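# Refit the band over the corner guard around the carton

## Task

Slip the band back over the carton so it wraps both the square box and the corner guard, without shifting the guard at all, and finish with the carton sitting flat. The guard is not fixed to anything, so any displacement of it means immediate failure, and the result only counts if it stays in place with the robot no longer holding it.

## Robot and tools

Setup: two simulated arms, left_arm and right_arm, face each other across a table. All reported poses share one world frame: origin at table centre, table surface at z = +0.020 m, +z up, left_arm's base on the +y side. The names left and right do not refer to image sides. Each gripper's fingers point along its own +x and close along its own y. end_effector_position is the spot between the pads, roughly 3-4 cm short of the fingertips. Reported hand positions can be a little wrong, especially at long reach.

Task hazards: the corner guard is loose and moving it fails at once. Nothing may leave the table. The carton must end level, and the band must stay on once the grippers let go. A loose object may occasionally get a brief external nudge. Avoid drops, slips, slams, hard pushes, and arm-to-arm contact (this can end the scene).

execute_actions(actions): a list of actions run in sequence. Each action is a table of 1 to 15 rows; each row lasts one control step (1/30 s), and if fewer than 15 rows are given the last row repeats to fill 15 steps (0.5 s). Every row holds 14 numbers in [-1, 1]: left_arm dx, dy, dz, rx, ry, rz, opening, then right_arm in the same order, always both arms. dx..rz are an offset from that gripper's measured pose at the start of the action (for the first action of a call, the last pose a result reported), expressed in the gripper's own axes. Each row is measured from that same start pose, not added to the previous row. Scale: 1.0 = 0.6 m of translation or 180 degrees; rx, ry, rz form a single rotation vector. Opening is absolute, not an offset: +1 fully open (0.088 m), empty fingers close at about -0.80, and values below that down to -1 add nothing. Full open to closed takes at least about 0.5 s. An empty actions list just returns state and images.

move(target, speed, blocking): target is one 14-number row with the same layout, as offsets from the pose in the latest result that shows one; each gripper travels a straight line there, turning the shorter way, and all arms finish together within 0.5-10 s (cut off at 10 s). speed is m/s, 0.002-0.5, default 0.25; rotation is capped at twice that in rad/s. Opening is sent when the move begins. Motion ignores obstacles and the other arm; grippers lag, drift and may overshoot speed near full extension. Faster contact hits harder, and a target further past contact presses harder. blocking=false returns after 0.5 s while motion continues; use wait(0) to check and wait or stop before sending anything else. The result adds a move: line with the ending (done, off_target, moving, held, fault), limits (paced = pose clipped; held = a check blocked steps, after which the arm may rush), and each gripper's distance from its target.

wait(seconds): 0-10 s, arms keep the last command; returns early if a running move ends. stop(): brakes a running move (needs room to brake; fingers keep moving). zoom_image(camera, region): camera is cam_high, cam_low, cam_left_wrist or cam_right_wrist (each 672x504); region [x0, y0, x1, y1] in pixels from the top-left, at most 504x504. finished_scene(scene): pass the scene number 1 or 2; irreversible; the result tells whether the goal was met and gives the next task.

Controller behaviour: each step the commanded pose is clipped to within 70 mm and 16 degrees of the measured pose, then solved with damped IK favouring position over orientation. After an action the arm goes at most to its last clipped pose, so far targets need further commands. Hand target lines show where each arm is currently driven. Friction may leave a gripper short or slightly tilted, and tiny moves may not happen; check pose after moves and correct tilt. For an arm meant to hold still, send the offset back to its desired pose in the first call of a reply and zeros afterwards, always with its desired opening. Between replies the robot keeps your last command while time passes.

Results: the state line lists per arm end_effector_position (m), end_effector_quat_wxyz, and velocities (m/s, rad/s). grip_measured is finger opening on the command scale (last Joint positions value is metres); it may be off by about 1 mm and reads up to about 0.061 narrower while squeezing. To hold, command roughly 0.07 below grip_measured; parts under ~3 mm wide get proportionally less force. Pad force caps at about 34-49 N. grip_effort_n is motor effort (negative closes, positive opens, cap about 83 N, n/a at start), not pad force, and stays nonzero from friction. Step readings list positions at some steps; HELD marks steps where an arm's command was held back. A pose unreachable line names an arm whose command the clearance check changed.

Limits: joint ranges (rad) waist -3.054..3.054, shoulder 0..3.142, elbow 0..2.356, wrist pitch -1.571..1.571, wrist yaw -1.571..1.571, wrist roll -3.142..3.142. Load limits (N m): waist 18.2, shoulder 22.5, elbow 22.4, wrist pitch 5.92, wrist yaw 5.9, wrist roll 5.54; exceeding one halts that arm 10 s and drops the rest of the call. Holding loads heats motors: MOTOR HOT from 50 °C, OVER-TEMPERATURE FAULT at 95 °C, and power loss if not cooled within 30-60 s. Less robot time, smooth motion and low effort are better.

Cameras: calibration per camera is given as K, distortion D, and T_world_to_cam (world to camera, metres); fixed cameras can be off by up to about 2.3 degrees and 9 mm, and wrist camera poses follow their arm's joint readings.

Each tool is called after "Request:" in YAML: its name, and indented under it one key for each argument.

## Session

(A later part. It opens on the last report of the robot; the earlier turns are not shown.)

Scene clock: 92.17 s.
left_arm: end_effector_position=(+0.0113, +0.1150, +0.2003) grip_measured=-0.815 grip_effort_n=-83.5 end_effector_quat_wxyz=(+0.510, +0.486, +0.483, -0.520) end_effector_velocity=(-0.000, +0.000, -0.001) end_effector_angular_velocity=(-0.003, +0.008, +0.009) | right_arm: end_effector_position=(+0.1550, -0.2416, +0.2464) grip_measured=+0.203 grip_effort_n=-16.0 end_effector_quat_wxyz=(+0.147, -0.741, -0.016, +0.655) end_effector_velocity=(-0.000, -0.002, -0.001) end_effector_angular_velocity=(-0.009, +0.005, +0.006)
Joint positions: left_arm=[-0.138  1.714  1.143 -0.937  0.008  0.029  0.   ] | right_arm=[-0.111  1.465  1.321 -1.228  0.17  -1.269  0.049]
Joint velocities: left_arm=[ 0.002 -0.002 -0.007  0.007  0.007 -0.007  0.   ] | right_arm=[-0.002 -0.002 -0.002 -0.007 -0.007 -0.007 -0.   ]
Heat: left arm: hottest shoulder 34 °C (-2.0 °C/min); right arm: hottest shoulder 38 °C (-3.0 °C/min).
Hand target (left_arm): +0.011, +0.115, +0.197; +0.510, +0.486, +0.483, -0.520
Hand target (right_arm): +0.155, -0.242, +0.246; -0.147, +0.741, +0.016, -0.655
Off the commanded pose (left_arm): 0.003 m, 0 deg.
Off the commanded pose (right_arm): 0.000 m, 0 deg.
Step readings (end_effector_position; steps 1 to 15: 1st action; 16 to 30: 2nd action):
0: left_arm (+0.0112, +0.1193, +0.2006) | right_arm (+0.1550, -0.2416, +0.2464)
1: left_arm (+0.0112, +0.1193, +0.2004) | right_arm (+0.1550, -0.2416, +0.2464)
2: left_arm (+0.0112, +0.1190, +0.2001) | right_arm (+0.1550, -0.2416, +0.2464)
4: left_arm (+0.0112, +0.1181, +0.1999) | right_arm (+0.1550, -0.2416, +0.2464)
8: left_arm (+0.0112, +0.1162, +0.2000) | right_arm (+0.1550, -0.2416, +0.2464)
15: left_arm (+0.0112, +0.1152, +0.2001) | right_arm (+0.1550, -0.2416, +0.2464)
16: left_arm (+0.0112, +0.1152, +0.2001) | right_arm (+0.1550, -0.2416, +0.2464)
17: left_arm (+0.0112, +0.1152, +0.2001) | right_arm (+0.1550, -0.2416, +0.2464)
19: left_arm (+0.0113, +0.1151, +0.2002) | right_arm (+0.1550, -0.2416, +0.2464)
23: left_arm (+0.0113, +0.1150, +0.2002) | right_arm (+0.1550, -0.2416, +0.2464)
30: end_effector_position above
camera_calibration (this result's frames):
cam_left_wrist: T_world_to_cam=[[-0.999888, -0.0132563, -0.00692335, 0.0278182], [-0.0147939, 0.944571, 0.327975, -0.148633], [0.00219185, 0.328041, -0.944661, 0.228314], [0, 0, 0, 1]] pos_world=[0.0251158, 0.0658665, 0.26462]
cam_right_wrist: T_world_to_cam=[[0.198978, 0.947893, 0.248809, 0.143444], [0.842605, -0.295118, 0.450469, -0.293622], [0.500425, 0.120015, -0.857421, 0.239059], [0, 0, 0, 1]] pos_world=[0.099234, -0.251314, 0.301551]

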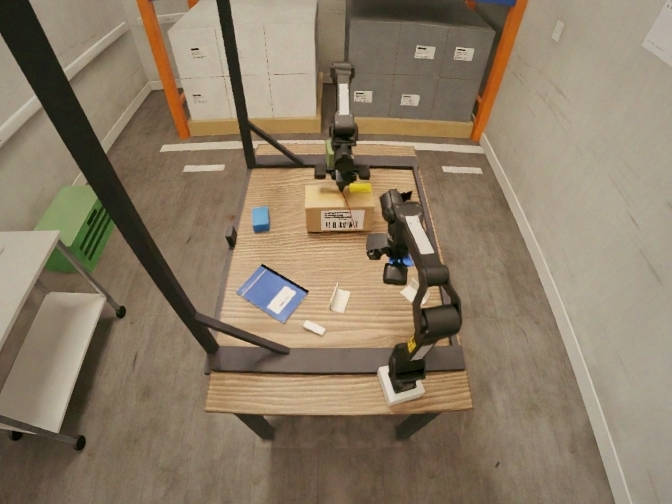

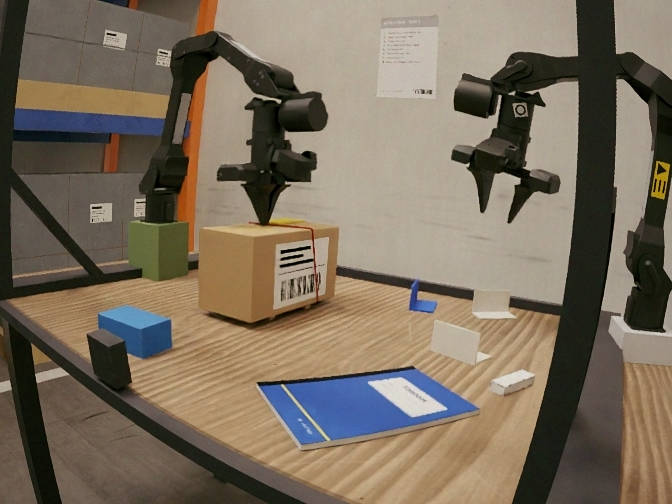

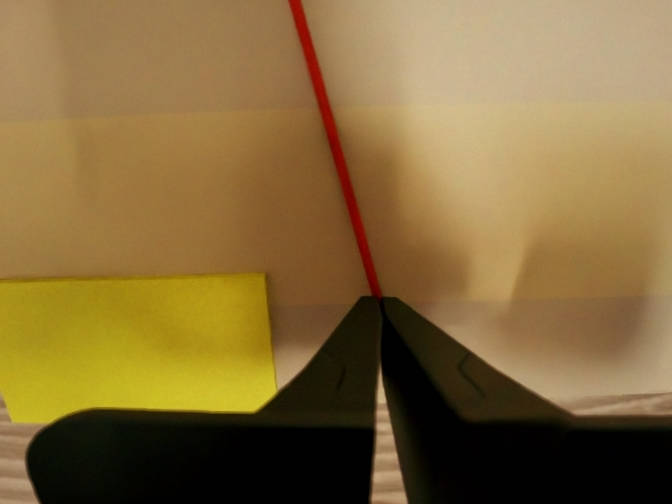

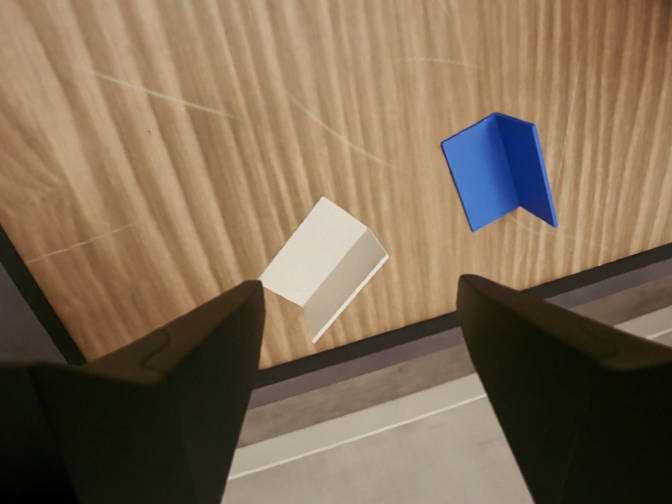

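Request:
move:
  target: [-0.05,0,-0.01,0,0.018,0,-0.95,0,0,0,0,0,0,0.2]
  speed: 0.04

Scene clock: 96.43 s.
left_arm: end_effector_position=(+0.0111, +0.1238, +0.2237) grip_measured=-0.815 grip_effort_n=-83.5 end_effector_quat_wxyz=(+0.493, +0.503, +0.501, -0.503) end_effector_velocity=(+0.003, +0.004, -0.000) end_effector_angular_velocity=(+0.022, -0.022, -0.010) | right_arm: end_effector_position=(+0.1550, -0.2416, +0.2464) grip_measured=+0.203 grip_effort_n=-16.0 end_effector_quat_wxyz=(+0.147, -0.741, -0.016, +0.655) end_effector_velocity=(-0.000, -0.001, +0.001) end_effector_angular_velocity=(-0.002, +0.008, -0.008)
Joint positions: left_arm=[-0.138  1.714  1.24  -1.106  0.008  0.029  0.   ] | right_arm=[-0.111  1.465  1.321 -1.228  0.17  -1.269  0.049]
Joint velocities: left_arm=[-0.002  0.002  0.002 -0.022 -0.022  0.007  0.   ] | right_arm=[-0.002 -0.002  0.002 -0.007 -0.007  0.007 -0.   ]
Heat: left arm: hottest shoulder 34 °C (-2.0 °C/min); right arm: hottest shoulder 38 °C (-3.0 °C/min).
Hand target (left_arm): +0.011, +0.123, +0.230; +0.496, +0.500, +0.497, -0.506
Hand target (right_arm): +0.155, -0.242, +0.246; -0.147, +0.741, +0.016, -0.655
Off the commanded pose (left_arm): 0.006 m, 1 deg.
Off the commanded pose (right_arm): 0.000 m, 0 deg.
move: done
camera_calibration (this result's frames):
cam_left_wrist: T_world_to_cam=[[-0.999896, -0.0127728, -0.00670056, 0.0278448], [-0.0143799, 0.918945, 0.394123, -0.176223], [0.00112337, 0.394179, -0.919033, 0.233586], [0, 0, 0, 1]] pos_world=[0.0250454, 0.0702201, 0.284313]
cam_right_wrist: T_world_to_cam=[[0.198978, 0.947893, 0.248809, 0.143444], [0.842605, -0.295118, 0.450469, -0.293622], [0.500425, 0.120015, -0.857421, 0.239059], [0, 0, 0, 1]] pos_world=[0.099234, -0.251314, 0.301551]

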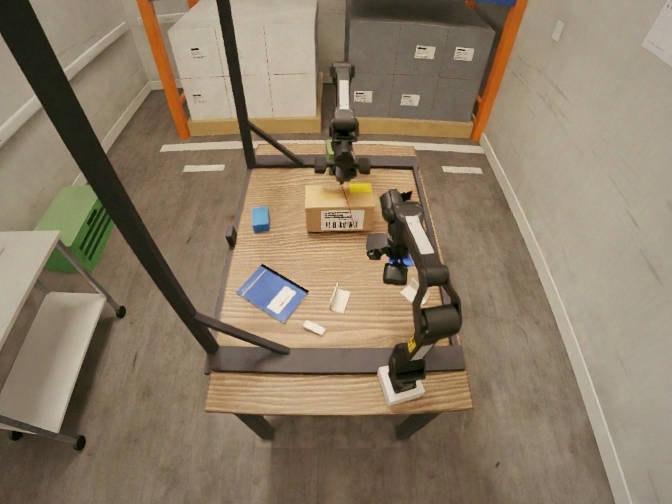

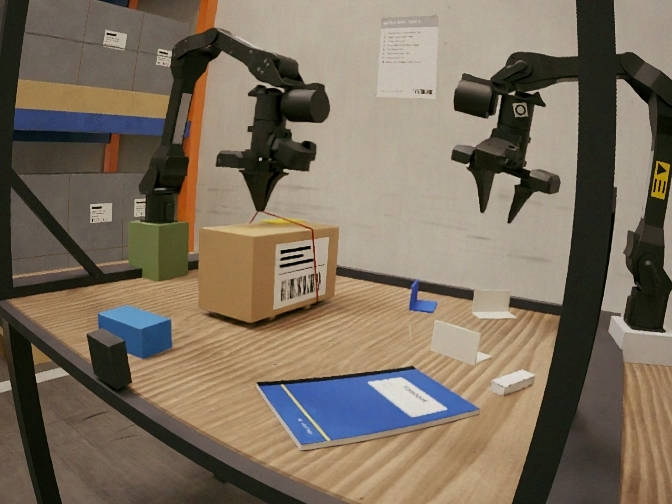

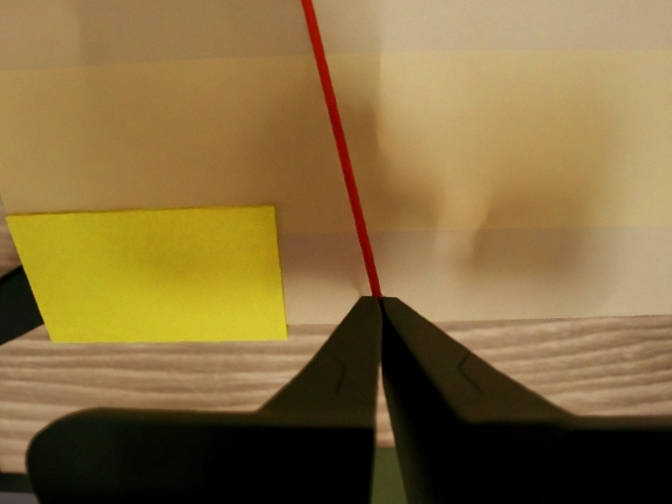

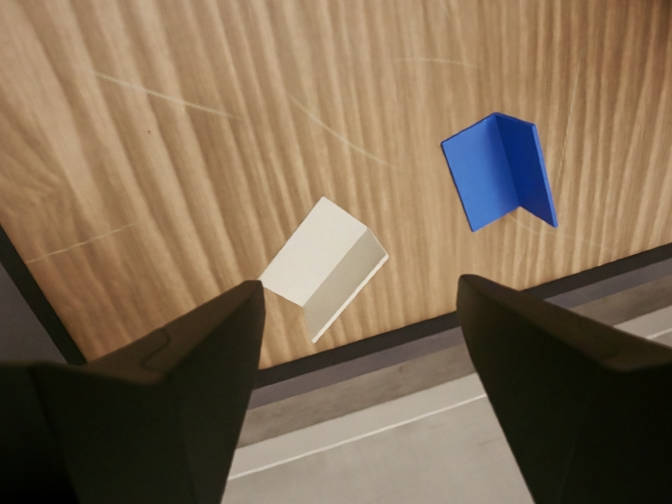

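Request:
move:
  target: [-0.008,0,-0.075,0,0,0,-0.95,0,0,0,0,0,0,0.2]
  speed: 0.05

Scene clock: 101.00 s.
left_arm: end_effector_position=(+0.0126, +0.1594, +0.2290) grip_measured=-0.815 grip_effort_n=-83.5 end_effector_quat_wxyz=(+0.500, +0.498, +0.496, -0.506) end_effector_velocity=(+0.003, +0.004, -0.001) end_effector_angular_velocity=(+0.013, -0.022, +0.005) | right_arm: end_effector_position=(+0.1550, -0.2416, +0.2464) grip_measured=+0.203 grip_effort_n=-16.0 end_effector_quat_wxyz=(+0.147, -0.741, -0.016, +0.655) end_effector_velocity=(-0.002, -0.005, -0.003) end_effector_angular_velocity=(-0.033, +0.013, +0.023)
Joint positions: left_arm=[-0.133  1.559  1.096 -1.096  0.004  0.029  0.   ] | right_arm=[-0.111  1.465  1.321 -1.228  0.17  -1.269  0.049]
Joint velocities: left_arm=[-0.002 -0.002 -0.007 -0.007 -0.022 -0.007  0.   ] | right_arm=[-0.002  0.002 -0.002 -0.022 -0.022 -0.022 -0.   ]
Heat: left arm: hottest shoulder 34 °C (-1.0 °C/min); right arm: hottest shoulder 37 °C (-3.0 °C/min).
Hand target (left_arm): +0.011, +0.169, +0.229; +0.493, +0.503, +0.501, -0.503
Hand target (right_arm): +0.155, -0.242, +0.246; -0.147, +0.741, +0.016, -0.655
Off the commanded pose (left_arm): 0.009 m, 1 deg.
Off the commanded pose (right_arm): 0.000 m, 0 deg.
move: off_target (left_arm)
camera_calibration (this result's frames):
cam_left_wrist: T_world_to_cam=[[-0.999772, -0.0182977, -0.0109633, 0.0316643], [-0.0210757, 0.926599, 0.375461, -0.20793], [0.00328849, 0.375607, -0.926773, 0.229099], [0, 0, 0, 1]] pos_world=[0.0265214, 0.107196, 0.290739]
cam_right_wrist: T_world_to_cam=[[0.198978, 0.947893, 0.248809, 0.143444], [0.842605, -0.295118, 0.450469, -0.293622], [0.500425, 0.120015, -0.857421, 0.239059], [0, 0, 0, 1]] pos_world=[0.099234, -0.251314, 0.301551]

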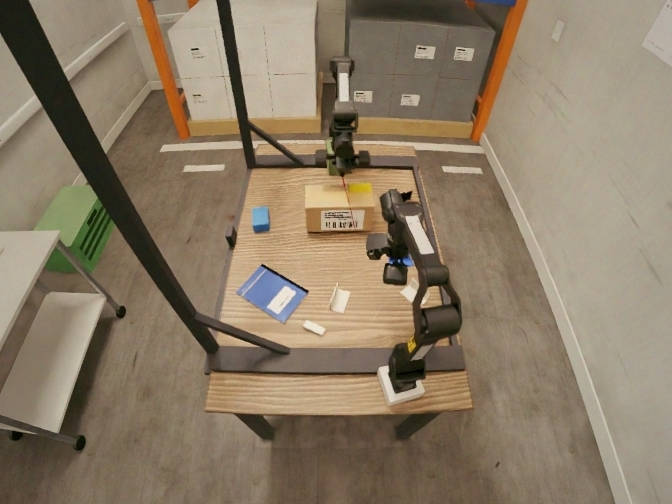

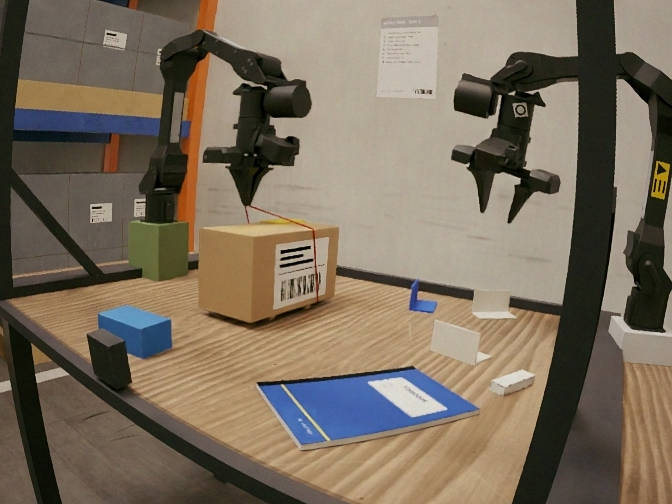

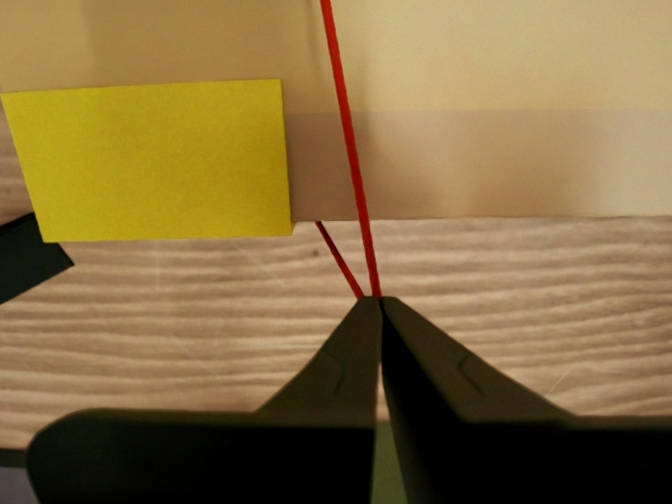

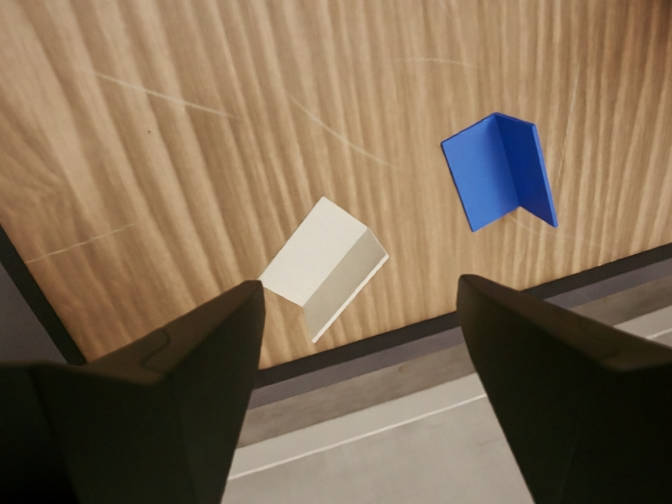

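Request:
move:
  target: [0,0,-0.05,0,0,0,-0.95,0,0,0,0,0,0,0.2]
  speed: 0.05

Scene clock: 106.50 s.
left_arm: end_effector_position=(+0.0137, +0.1785, +0.2302) grip_measured=-0.815 grip_effort_n=-83.5 end_effector_quat_wxyz=(+0.509, +0.491, +0.489, -0.511) end_effector_velocity=(-0.002, +0.005, -0.002) end_effector_angular_velocity=(+0.012, +0.008, +0.005) | right_arm: end_effector_position=(+0.1550, -0.2416, +0.2464) grip_measured=+0.203 grip_effort_n=-16.0 end_effector_quat_wxyz=(+0.147, -0.741, -0.016, +0.655) end_effector_velocity=(-0.002, -0.003, +0.000) end_effector_angular_velocity=(-0.006, +0.019, +0.009)
Joint positions: left_arm=[-0.129  1.461  1.01  -1.079  0.     0.029  0.   ] | right_arm=[-0.111  1.465  1.321 -1.228  0.17  -1.269  0.049]
Joint velocities: left_arm=[-0.002 -0.007 -0.012 -0.007  0.007 -0.007  0.   ] | right_arm=[-0.002 -0.007 -0.002 -0.007 -0.022 -0.007 -0.   ]
Heat: left arm: hottest shoulder 35 °C (+0.0 °C/min); right arm: hottest shoulder 37 °C (-3.0 °C/min).
Hand target (left_arm): +0.013, +0.189, +0.229; +0.500, +0.498, +0.496, -0.506
Hand target (right_arm): +0.155, -0.242, +0.246; -0.147, +0.741, +0.016, -0.655
Off the commanded pose (left_arm): 0.011 m, 2 deg.
Off the commanded pose (right_arm): 0.000 m, 0 deg.
move: off_target (left_arm)
camera_calibration (this result's frames):
cam_left_wrist: T_world_to_cam=[[-0.999635, -0.0225679, -0.0148594, 0.034788], [-0.0263393, 0.936566, 0.349501, -0.221796], [0.0060293, 0.349765, -0.936818, 0.229947], [0, 0, 0, 1]] pos_world=[0.027547, 0.128085, 0.293453]
cam_right_wrist: T_world_to_cam=[[0.198978, 0.947893, 0.248809, 0.143444], [0.842605, -0.295118, 0.450469, -0.293622], [0.500425, 0.120015, -0.857421, 0.239059], [0, 0, 0, 1]] pos_world=[0.099234, -0.251314, 0.301551]

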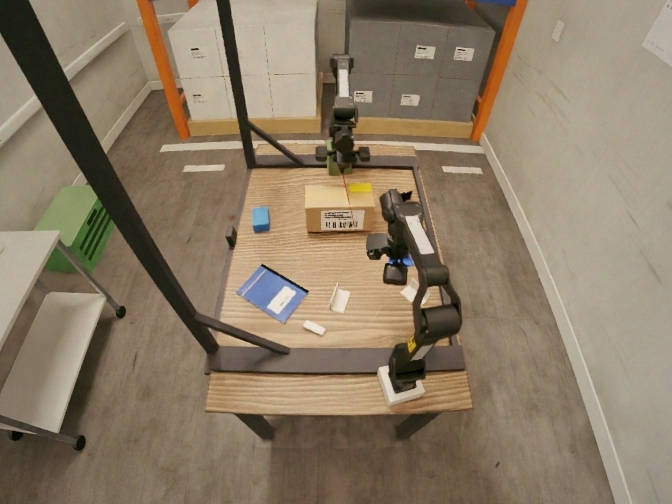

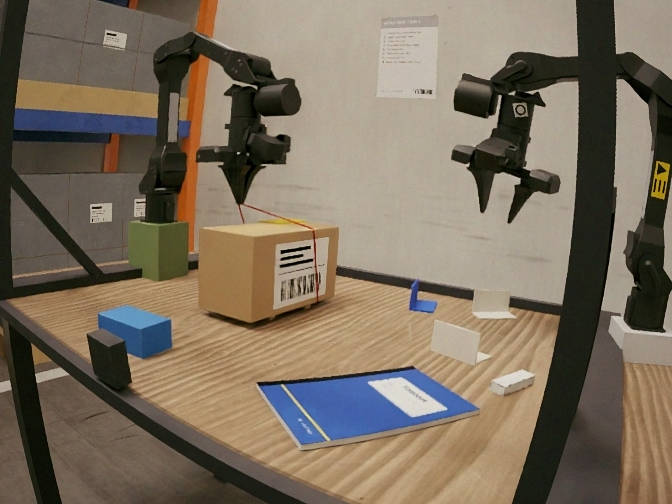

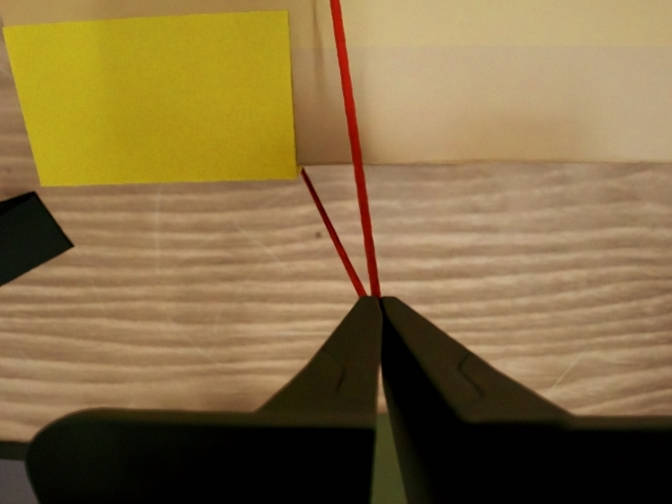

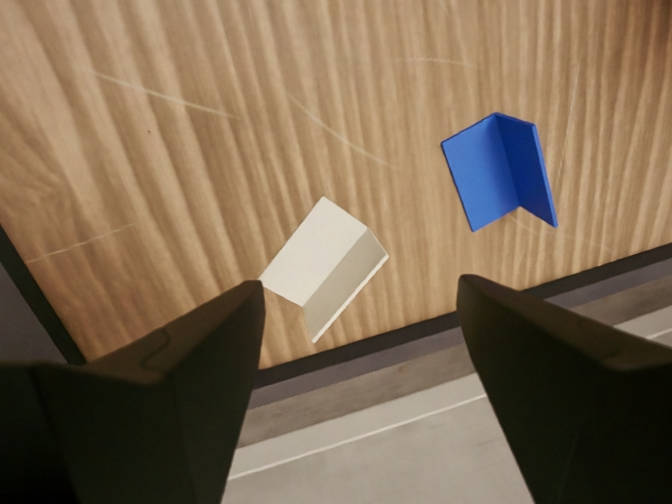

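Request:
move:
  target: [0,0.097,-0.012,0,0.012,0,-0.95,0,0,0,0,0,0,0.2]
  speed: 0.05

Scene clock: 111.20 s.
left_arm: end_effector_position=(+0.0701, +0.1795, +0.2331) grip_measured=-0.815 grip_effort_n=-83.5 end_effector_quat_wxyz=(+0.508, +0.493, +0.488, -0.510) end_effector_velocity=(+0.002, -0.002, +0.000) end_effector_angular_velocity=(-0.005, -0.009, -0.005) | right_arm: end_effector_position=(+0.1550, -0.2416, +0.2464) grip_measured=+0.203 grip_effort_n=-16.0 end_effector_quat_wxyz=(+0.147, -0.741, -0.016, +0.655) end_effector_velocity=(-0.000, -0.001, +0.001) end_effector_angular_velocity=(-0.006, +0.002, +0.020)
Joint positions: left_arm=[ 0.1    1.487  1.045 -1.091  0.007  0.261  0.   ] | right_arm=[-0.111  1.465  1.321 -1.228  0.17  -1.269  0.049]
Joint velocities: left_arm=[ 0.002  0.002  0.002  0.007 -0.007  0.007  0.   ] | right_arm=[-0.002 -0.002  0.002 -0.007 -0.007 -0.022 -0.   ]
Heat: left arm: hottest shoulder 35 °C (+0.0 °C/min); right arm: hottest shoulder 37 °C (-3.0 °C/min).
Hand target (left_arm): +0.072, +0.186, +0.230; +0.501, +0.500, +0.498, -0.501
Hand target (right_arm): +0.155, -0.242, +0.246; -0.147, +0.741, +0.016, -0.655
Off the commanded pose (left_arm): 0.007 m, 2 deg.
Off the commanded pose (right_arm): 0.000 m, 0 deg.
move: done
camera_calibration (this result's frames):
cam_left_wrist: T_world_to_cam=[[-0.999664, -0.0197817, -0.0167649, 0.0912259], [-0.0244097, 0.93605, 0.35102, -0.222653], [0.00874901, 0.351311, -0.936218, 0.23137], [0, 0, 0, 1]] pos_world=[0.083736, 0.128935, 0.296298]
cam_right_wrist: T_world_to_cam=[[0.198978, 0.947893, 0.248809, 0.143444], [0.842605, -0.295118, 0.450469, -0.293622], [0.500425, 0.120015, -0.857421, 0.239059], [0, 0, 0, 1]] pos_world=[0.099234, -0.251314, 0.301551]

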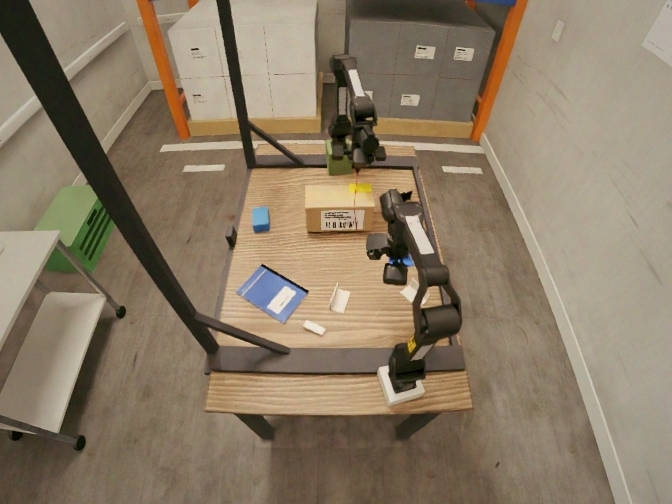

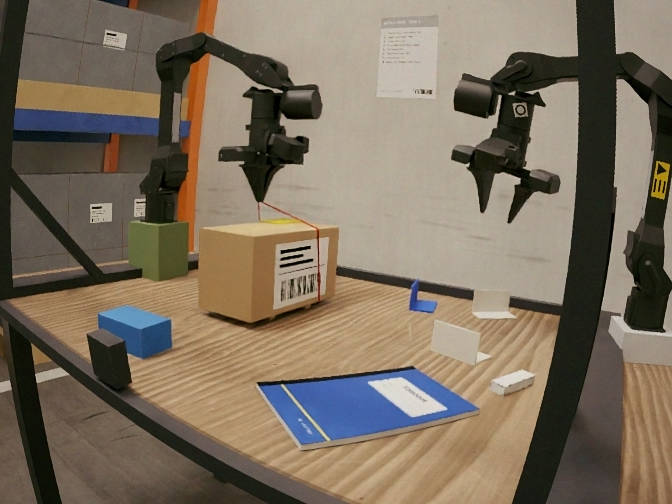

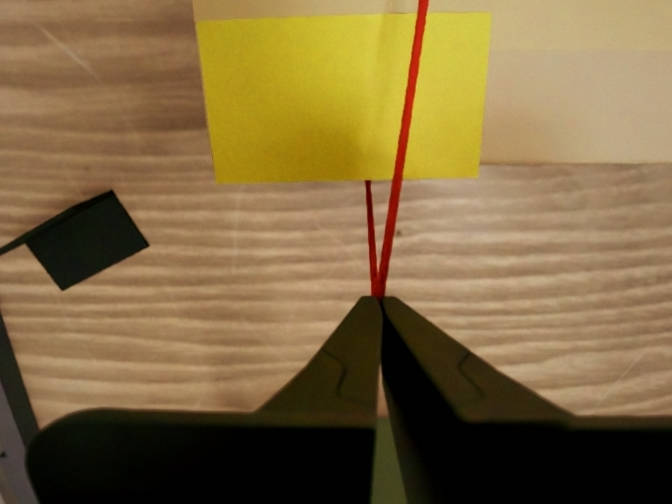

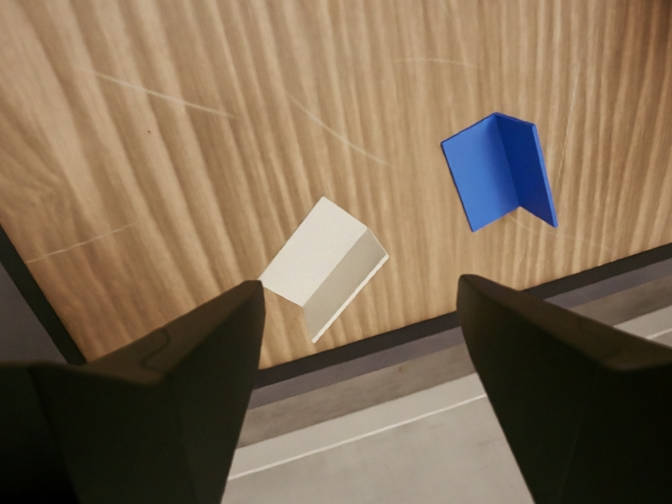

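Request:
move:
  target: [0,0.035,-0.008,0,0.01,0,-0.95,0,0,0,0,0,0,0.2]
  speed: 0.04

Request:
zoom_image:
  camera: "cam_low"
  region: [180, 170, 380, 340]

Scene clock: 126.13 s.
left_arm: end_effector_position=(+0.0875, +0.1781, +0.2352) grip_measured=-0.815 grip_effort_n=-83.5 end_effector_quat_wxyz=(+0.506, +0.493, +0.487, -0.513) end_effector_velocity=(-0.001, +0.001, +0.001) end_effector_angular_velocity=(+0.000, +0.008, +0.009) | right_arm: end_effector_position=(+0.1550, -0.2416, +0.2464) grip_measured=+0.203 grip_effort_n=-16.0 end_effector_quat_wxyz=(+0.147, -0.741, -0.016, +0.655) end_effector_velocity=(+0.002, +0.001, +0.000) end_effector_angular_velocity=(+0.007, -0.008, +0.003)
Joint positions: left_arm=[ 0.168  1.51   1.074 -1.097  0.014  0.335  0.   ] | right_arm=[-0.111  1.465  1.321 -1.228  0.17  -1.269  0.049]
Joint velocities: left_arm=[ 0.002 -0.002  0.002 -0.007  0.007 -0.007  0.   ] | right_arm=[-0.002 -0.002 -0.002  0.007  0.007 -0.007 -0.   ]
Heat: left arm: hottest shoulder 33 °C (-2.0 °C/min); right arm: hottest shoulder 37 °C (-2.0 °C/min).
Hand target (left_arm): +0.091, +0.184, +0.233; +0.501, +0.501, +0.496, -0.503
Hand target (right_arm): +0.155, -0.242, +0.246; -0.147, +0.741, +0.016, -0.655
Off the commanded pose (left_arm): 0.007 m, 2 deg.
Off the commanded pose (right_arm): 0.000 m, 0 deg.
move: done
camera_calibration (this result's frames):
cam_left_wrist: T_world_to_cam=[[-0.999829, -0.013126, -0.0130355, 0.106563], [-0.0168534, 0.936859, 0.3493, -0.222073], [0.00762755, 0.34946, -0.93692, 0.234296], [0, 0, 0, 1]] pos_world=[0.101015, 0.127573, 0.298476]
cam_right_wrist: T_world_to_cam=[[0.198978, 0.947893, 0.248809, 0.143444], [0.842605, -0.295118, 0.450469, -0.293622], [0.500425, 0.120015, -0.857421, 0.239059], [0, 0, 0, 1]] pos_world=[0.099234, -0.251314, 0.301551]

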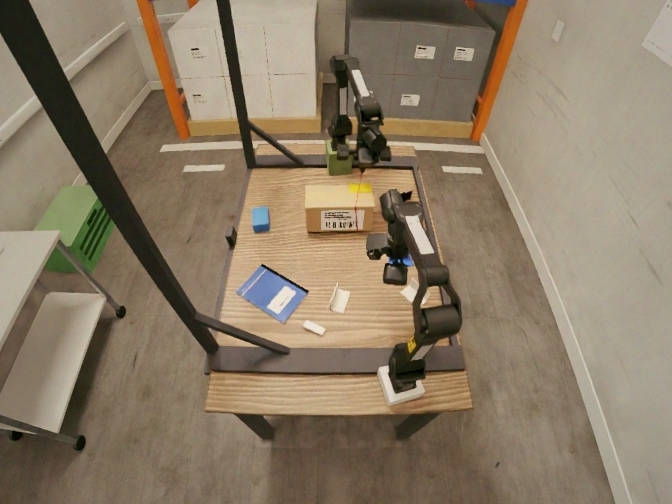

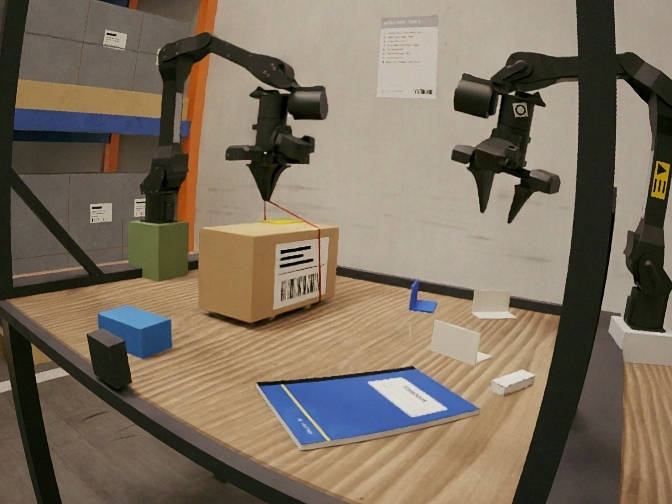

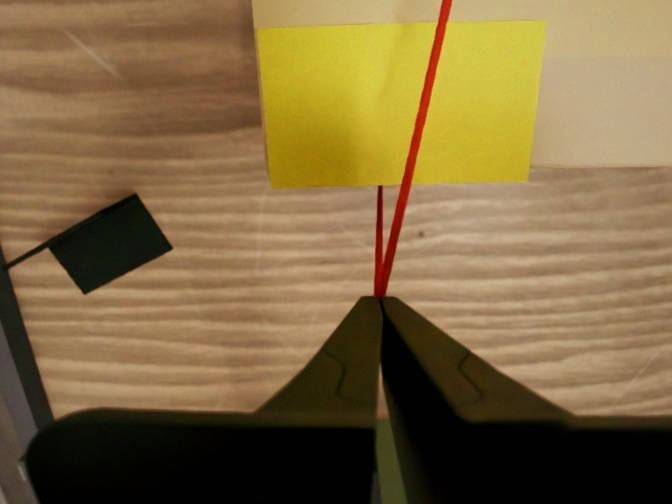

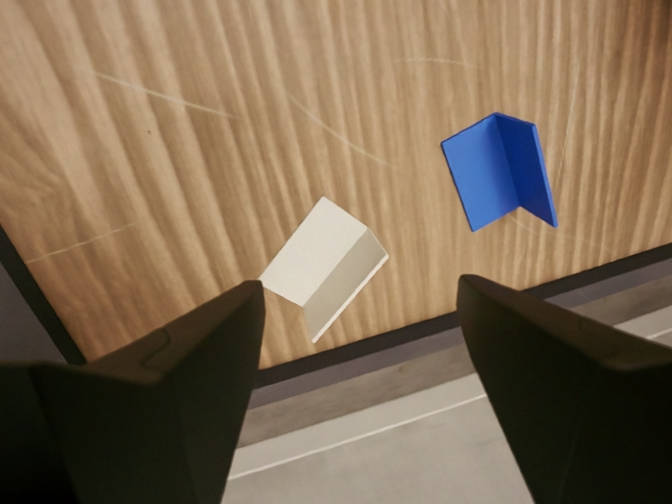

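Region (180, 170, 380, 340) of cam_low's 672x504 image, scaled by 2.520, with more detail than that image has; it fills the top 428 rows of this view, and the rest is white.

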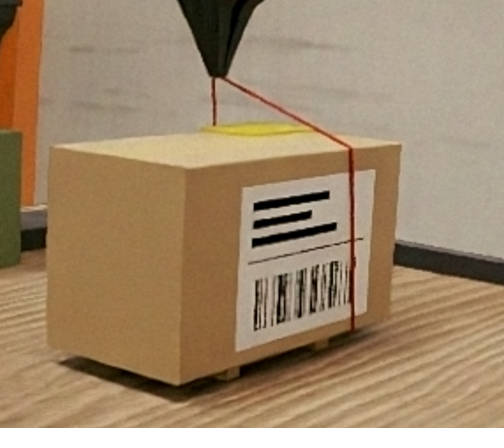

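Request:
move:
  target: [0.022,-0.03,0.018,0,0.01,0,-0.95,0,0,0,0,0,0,0.2]
  speed: 0.04

Scene clock: 140.70 s.
left_arm: end_effector_position=(+0.0682, +0.1634, +0.2252) grip_measured=-0.815 grip_effort_n=-83.5 end_effector_quat_wxyz=(+0.502, +0.494, +0.488, -0.516) end_effector_velocity=(-0.003, -0.001, +0.004) end_effector_angular_velocity=(-0.009, +0.006, +0.014) | right_arm: end_effector_position=(+0.1550, -0.2416, +0.2464) grip_measured=+0.203 grip_effort_n=-16.0 end_effector_quat_wxyz=(+0.147, -0.741, -0.016, +0.655) end_effector_velocity=(-0.001, -0.002, -0.001) end_effector_angular_velocity=(-0.007, +0.008, -0.003)
Joint positions: left_arm=[ 0.083  1.556  1.078 -1.06   0.016  0.257  0.   ] | right_arm=[-0.111  1.465  1.321 -1.228  0.17  -1.269  0.049]
Joint velocities: left_arm=[-0.007 -0.007  0.007 -0.007  0.007 -0.022  0.   ] | right_arm=[ 0.002 -0.002 -0.002 -0.007 -0.007  0.007 -0.   ]
Heat: left arm: hottest shoulder 33 °C (-2.0 °C/min); right arm: hottest shoulder 37 °C (-1.0 °C/min).
Hand target (left_arm): +0.069, +0.167, +0.222; +0.498, +0.501, +0.495, -0.506
Hand target (right_arm): +0.155, -0.242, +0.246; -0.147, +0.741, +0.016, -0.655
Off the commanded pose (left_arm): 0.005 m, 2 deg.
Off the commanded pose (right_arm): 0.000 m, 0 deg.
move: done
camera_calibration (this result's frames):
cam_left_wrist: T_world_to_cam=[[-0.999955, -0.00610348, -0.00732121, 0.0845465], [-0.008299, 0.935293, 0.353777, -0.206486], [0.0046882, 0.353822, -0.935301, 0.229332], [0, 0, 0, 1]] pos_world=[0.0817539, 0.112498, 0.288164]
cam_right_wrist: T_world_to_cam=[[0.198978, 0.947893, 0.248809, 0.143444], [0.842605, -0.295118, 0.450469, -0.293622], [0.500425, 0.120015, -0.857421, 0.239059], [0, 0, 0, 1]] pos_world=[0.099234, -0.251314, 0.301551]

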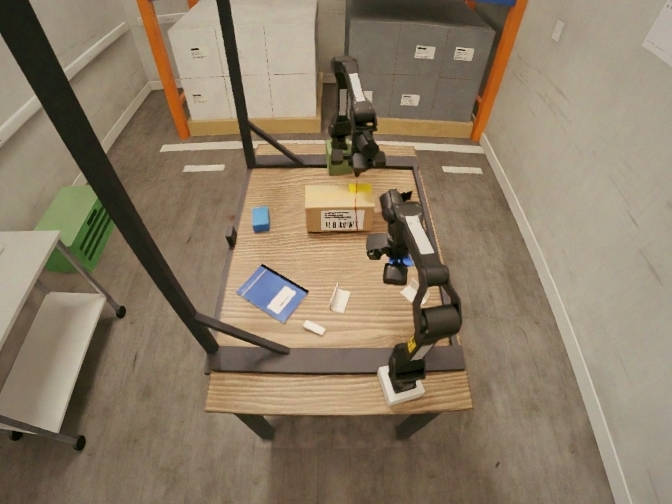

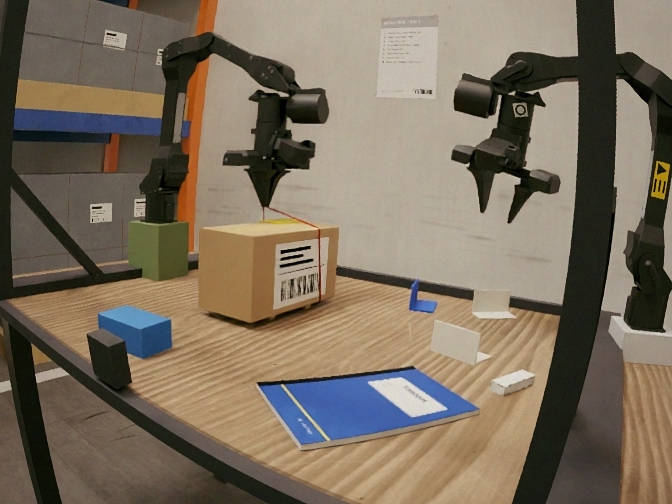

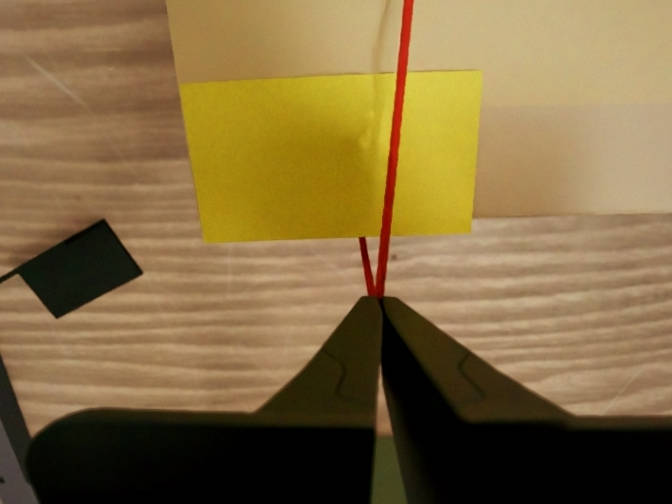

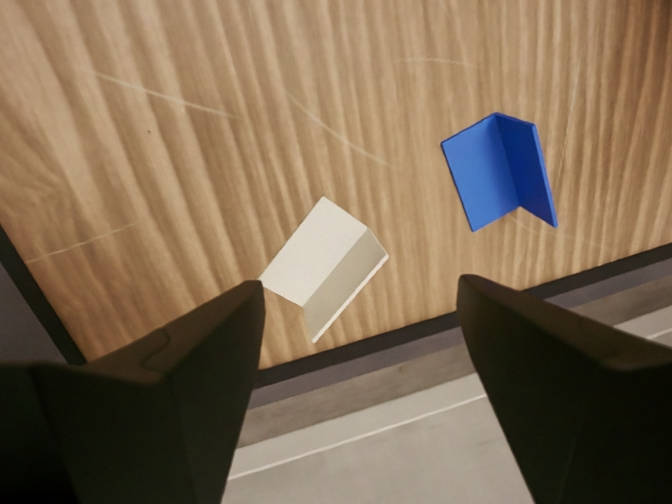

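Request:
execute_actions:
  actions:
    - [[0.02,0.014,0.006,0,0.01,0,-0.95,0,0,0,0,0,0,0.2]]

Scene clock: 145.57 s.
left_arm: end_effector_position=(+0.0742, +0.1556, +0.2168) grip_measured=-0.815 grip_effort_n=-83.5 end_effector_quat_wxyz=(+0.500, +0.496, +0.489, -0.515) end_effector_velocity=(+0.003, -0.002, -0.000) end_effector_angular_velocity=(-0.002, -0.023, -0.009) | right_arm: end_effector_position=(+0.1550, -0.2416, +0.2464) grip_measured=+0.203 grip_effort_n=-16.0 end_effector_quat_wxyz=(+0.147, -0.741, -0.016, +0.655) end_effector_velocity=(-0.003, +0.001, -0.000) end_effector_angular_velocity=(+0.005, +0.024, -0.005)
Joint positions: left_arm=[ 0.097  1.603  1.091 -1.032  0.015  0.273  0.   ] | right_arm=[-0.111  1.465  1.321 -1.228  0.17  -1.269  0.049]
Joint velocities: left_arm=[-0.002  0.002  0.002  0.007 -0.022  0.007  0.   ] | right_arm=[-0.002 -0.002 -0.002  0.007 -0.022  0.007 -0.   ]
Heat: left arm: hottest shoulder 33 °C (-1.0 °C/min); right arm: hottest shoulder 37 °C (-1.0 °C/min).
Hand target (left_arm): +0.077, +0.159, +0.213; +0.494, +0.502, +0.495, -0.508
Hand target (right_arm): +0.155, -0.242, +0.246; -0.147, +0.741, +0.016, -0.655
Off the commanded pose (left_arm): 0.006 m, 1 deg.
Off the commanded pose (right_arm): 0.000 m, 0 deg.
Step readings (end_effector_position):
0: left_arm (+0.0682, +0.1633, +0.2252) | right_arm (+0.1550, -0.2416, +0.2464)
1: left_arm (+0.0686, +0.1628, +0.2242) | right_arm (+0.1550, -0.2416, +0.2464)
2: left_arm (+0.0699, +0.1605, +0.2231) | right_arm (+0.1550, -0.2416, +0.2464)
4: left_arm (+0.0727, +0.1567, +0.2197) | right_arm (+0.1550, -0.2416, +0.2464)
8: left_arm (+0.0739, +0.1563, +0.2166) | right_arm (+0.1550, -0.2416, +0.2464)
15: end_effector_position above
camera_calibration (this result's frames):
cam_left_wrist: T_world_to_cam=[[-0.999969, -0.00379592, -0.00686745, 0.0899511], [-0.00600805, 0.933344, 0.358934, -0.197143], [0.0050472, 0.358964, -0.933338, 0.222919], [0, 0, 0, 1]] pos_world=[0.0876388, 0.104324, 0.279438]
cam_right_wrist: T_world_to_cam=[[0.198978, 0.947893, 0.248809, 0.143444], [0.842605, -0.295118, 0.450469, -0.293622], [0.500425, 0.120015, -0.857421, 0.239059], [0, 0, 0, 1]] pos_world=[0.099234, -0.251314, 0.301551]

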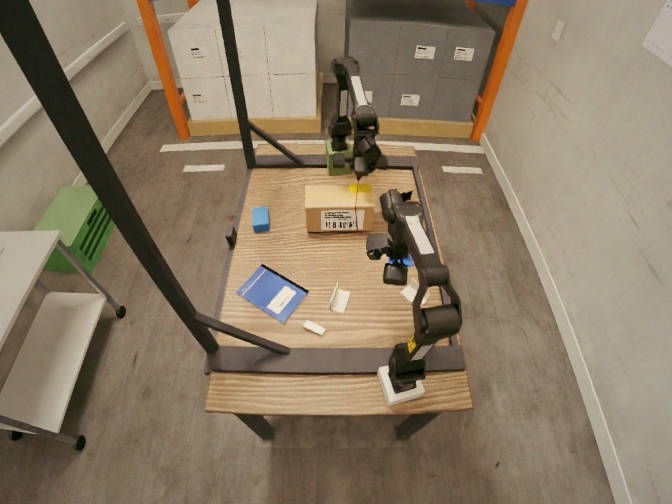

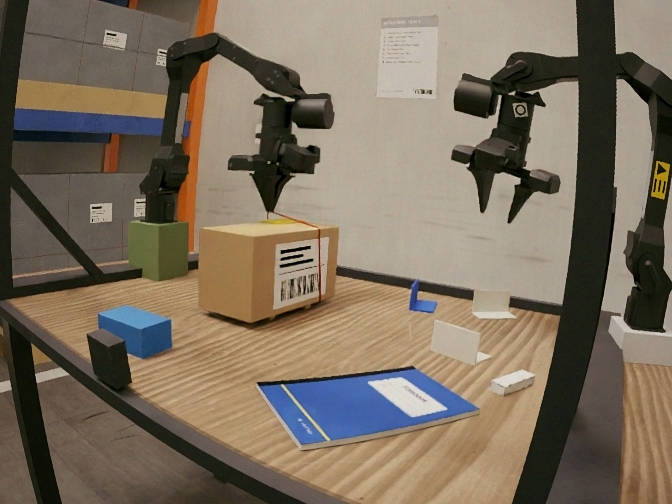

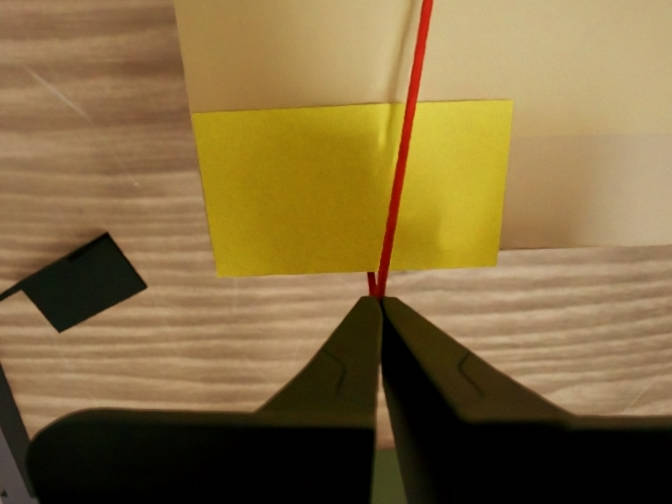

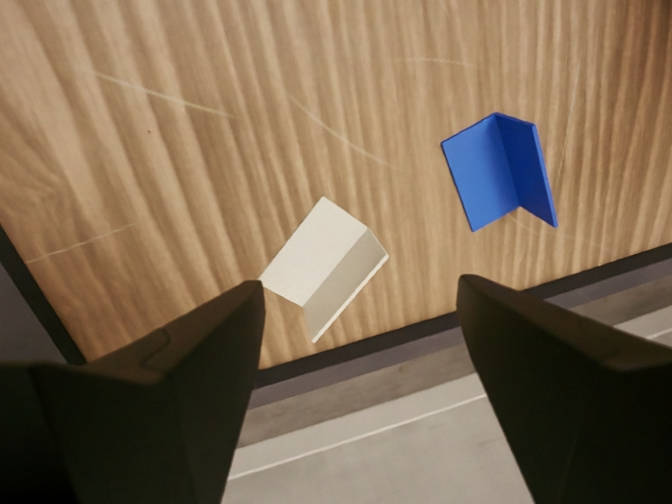

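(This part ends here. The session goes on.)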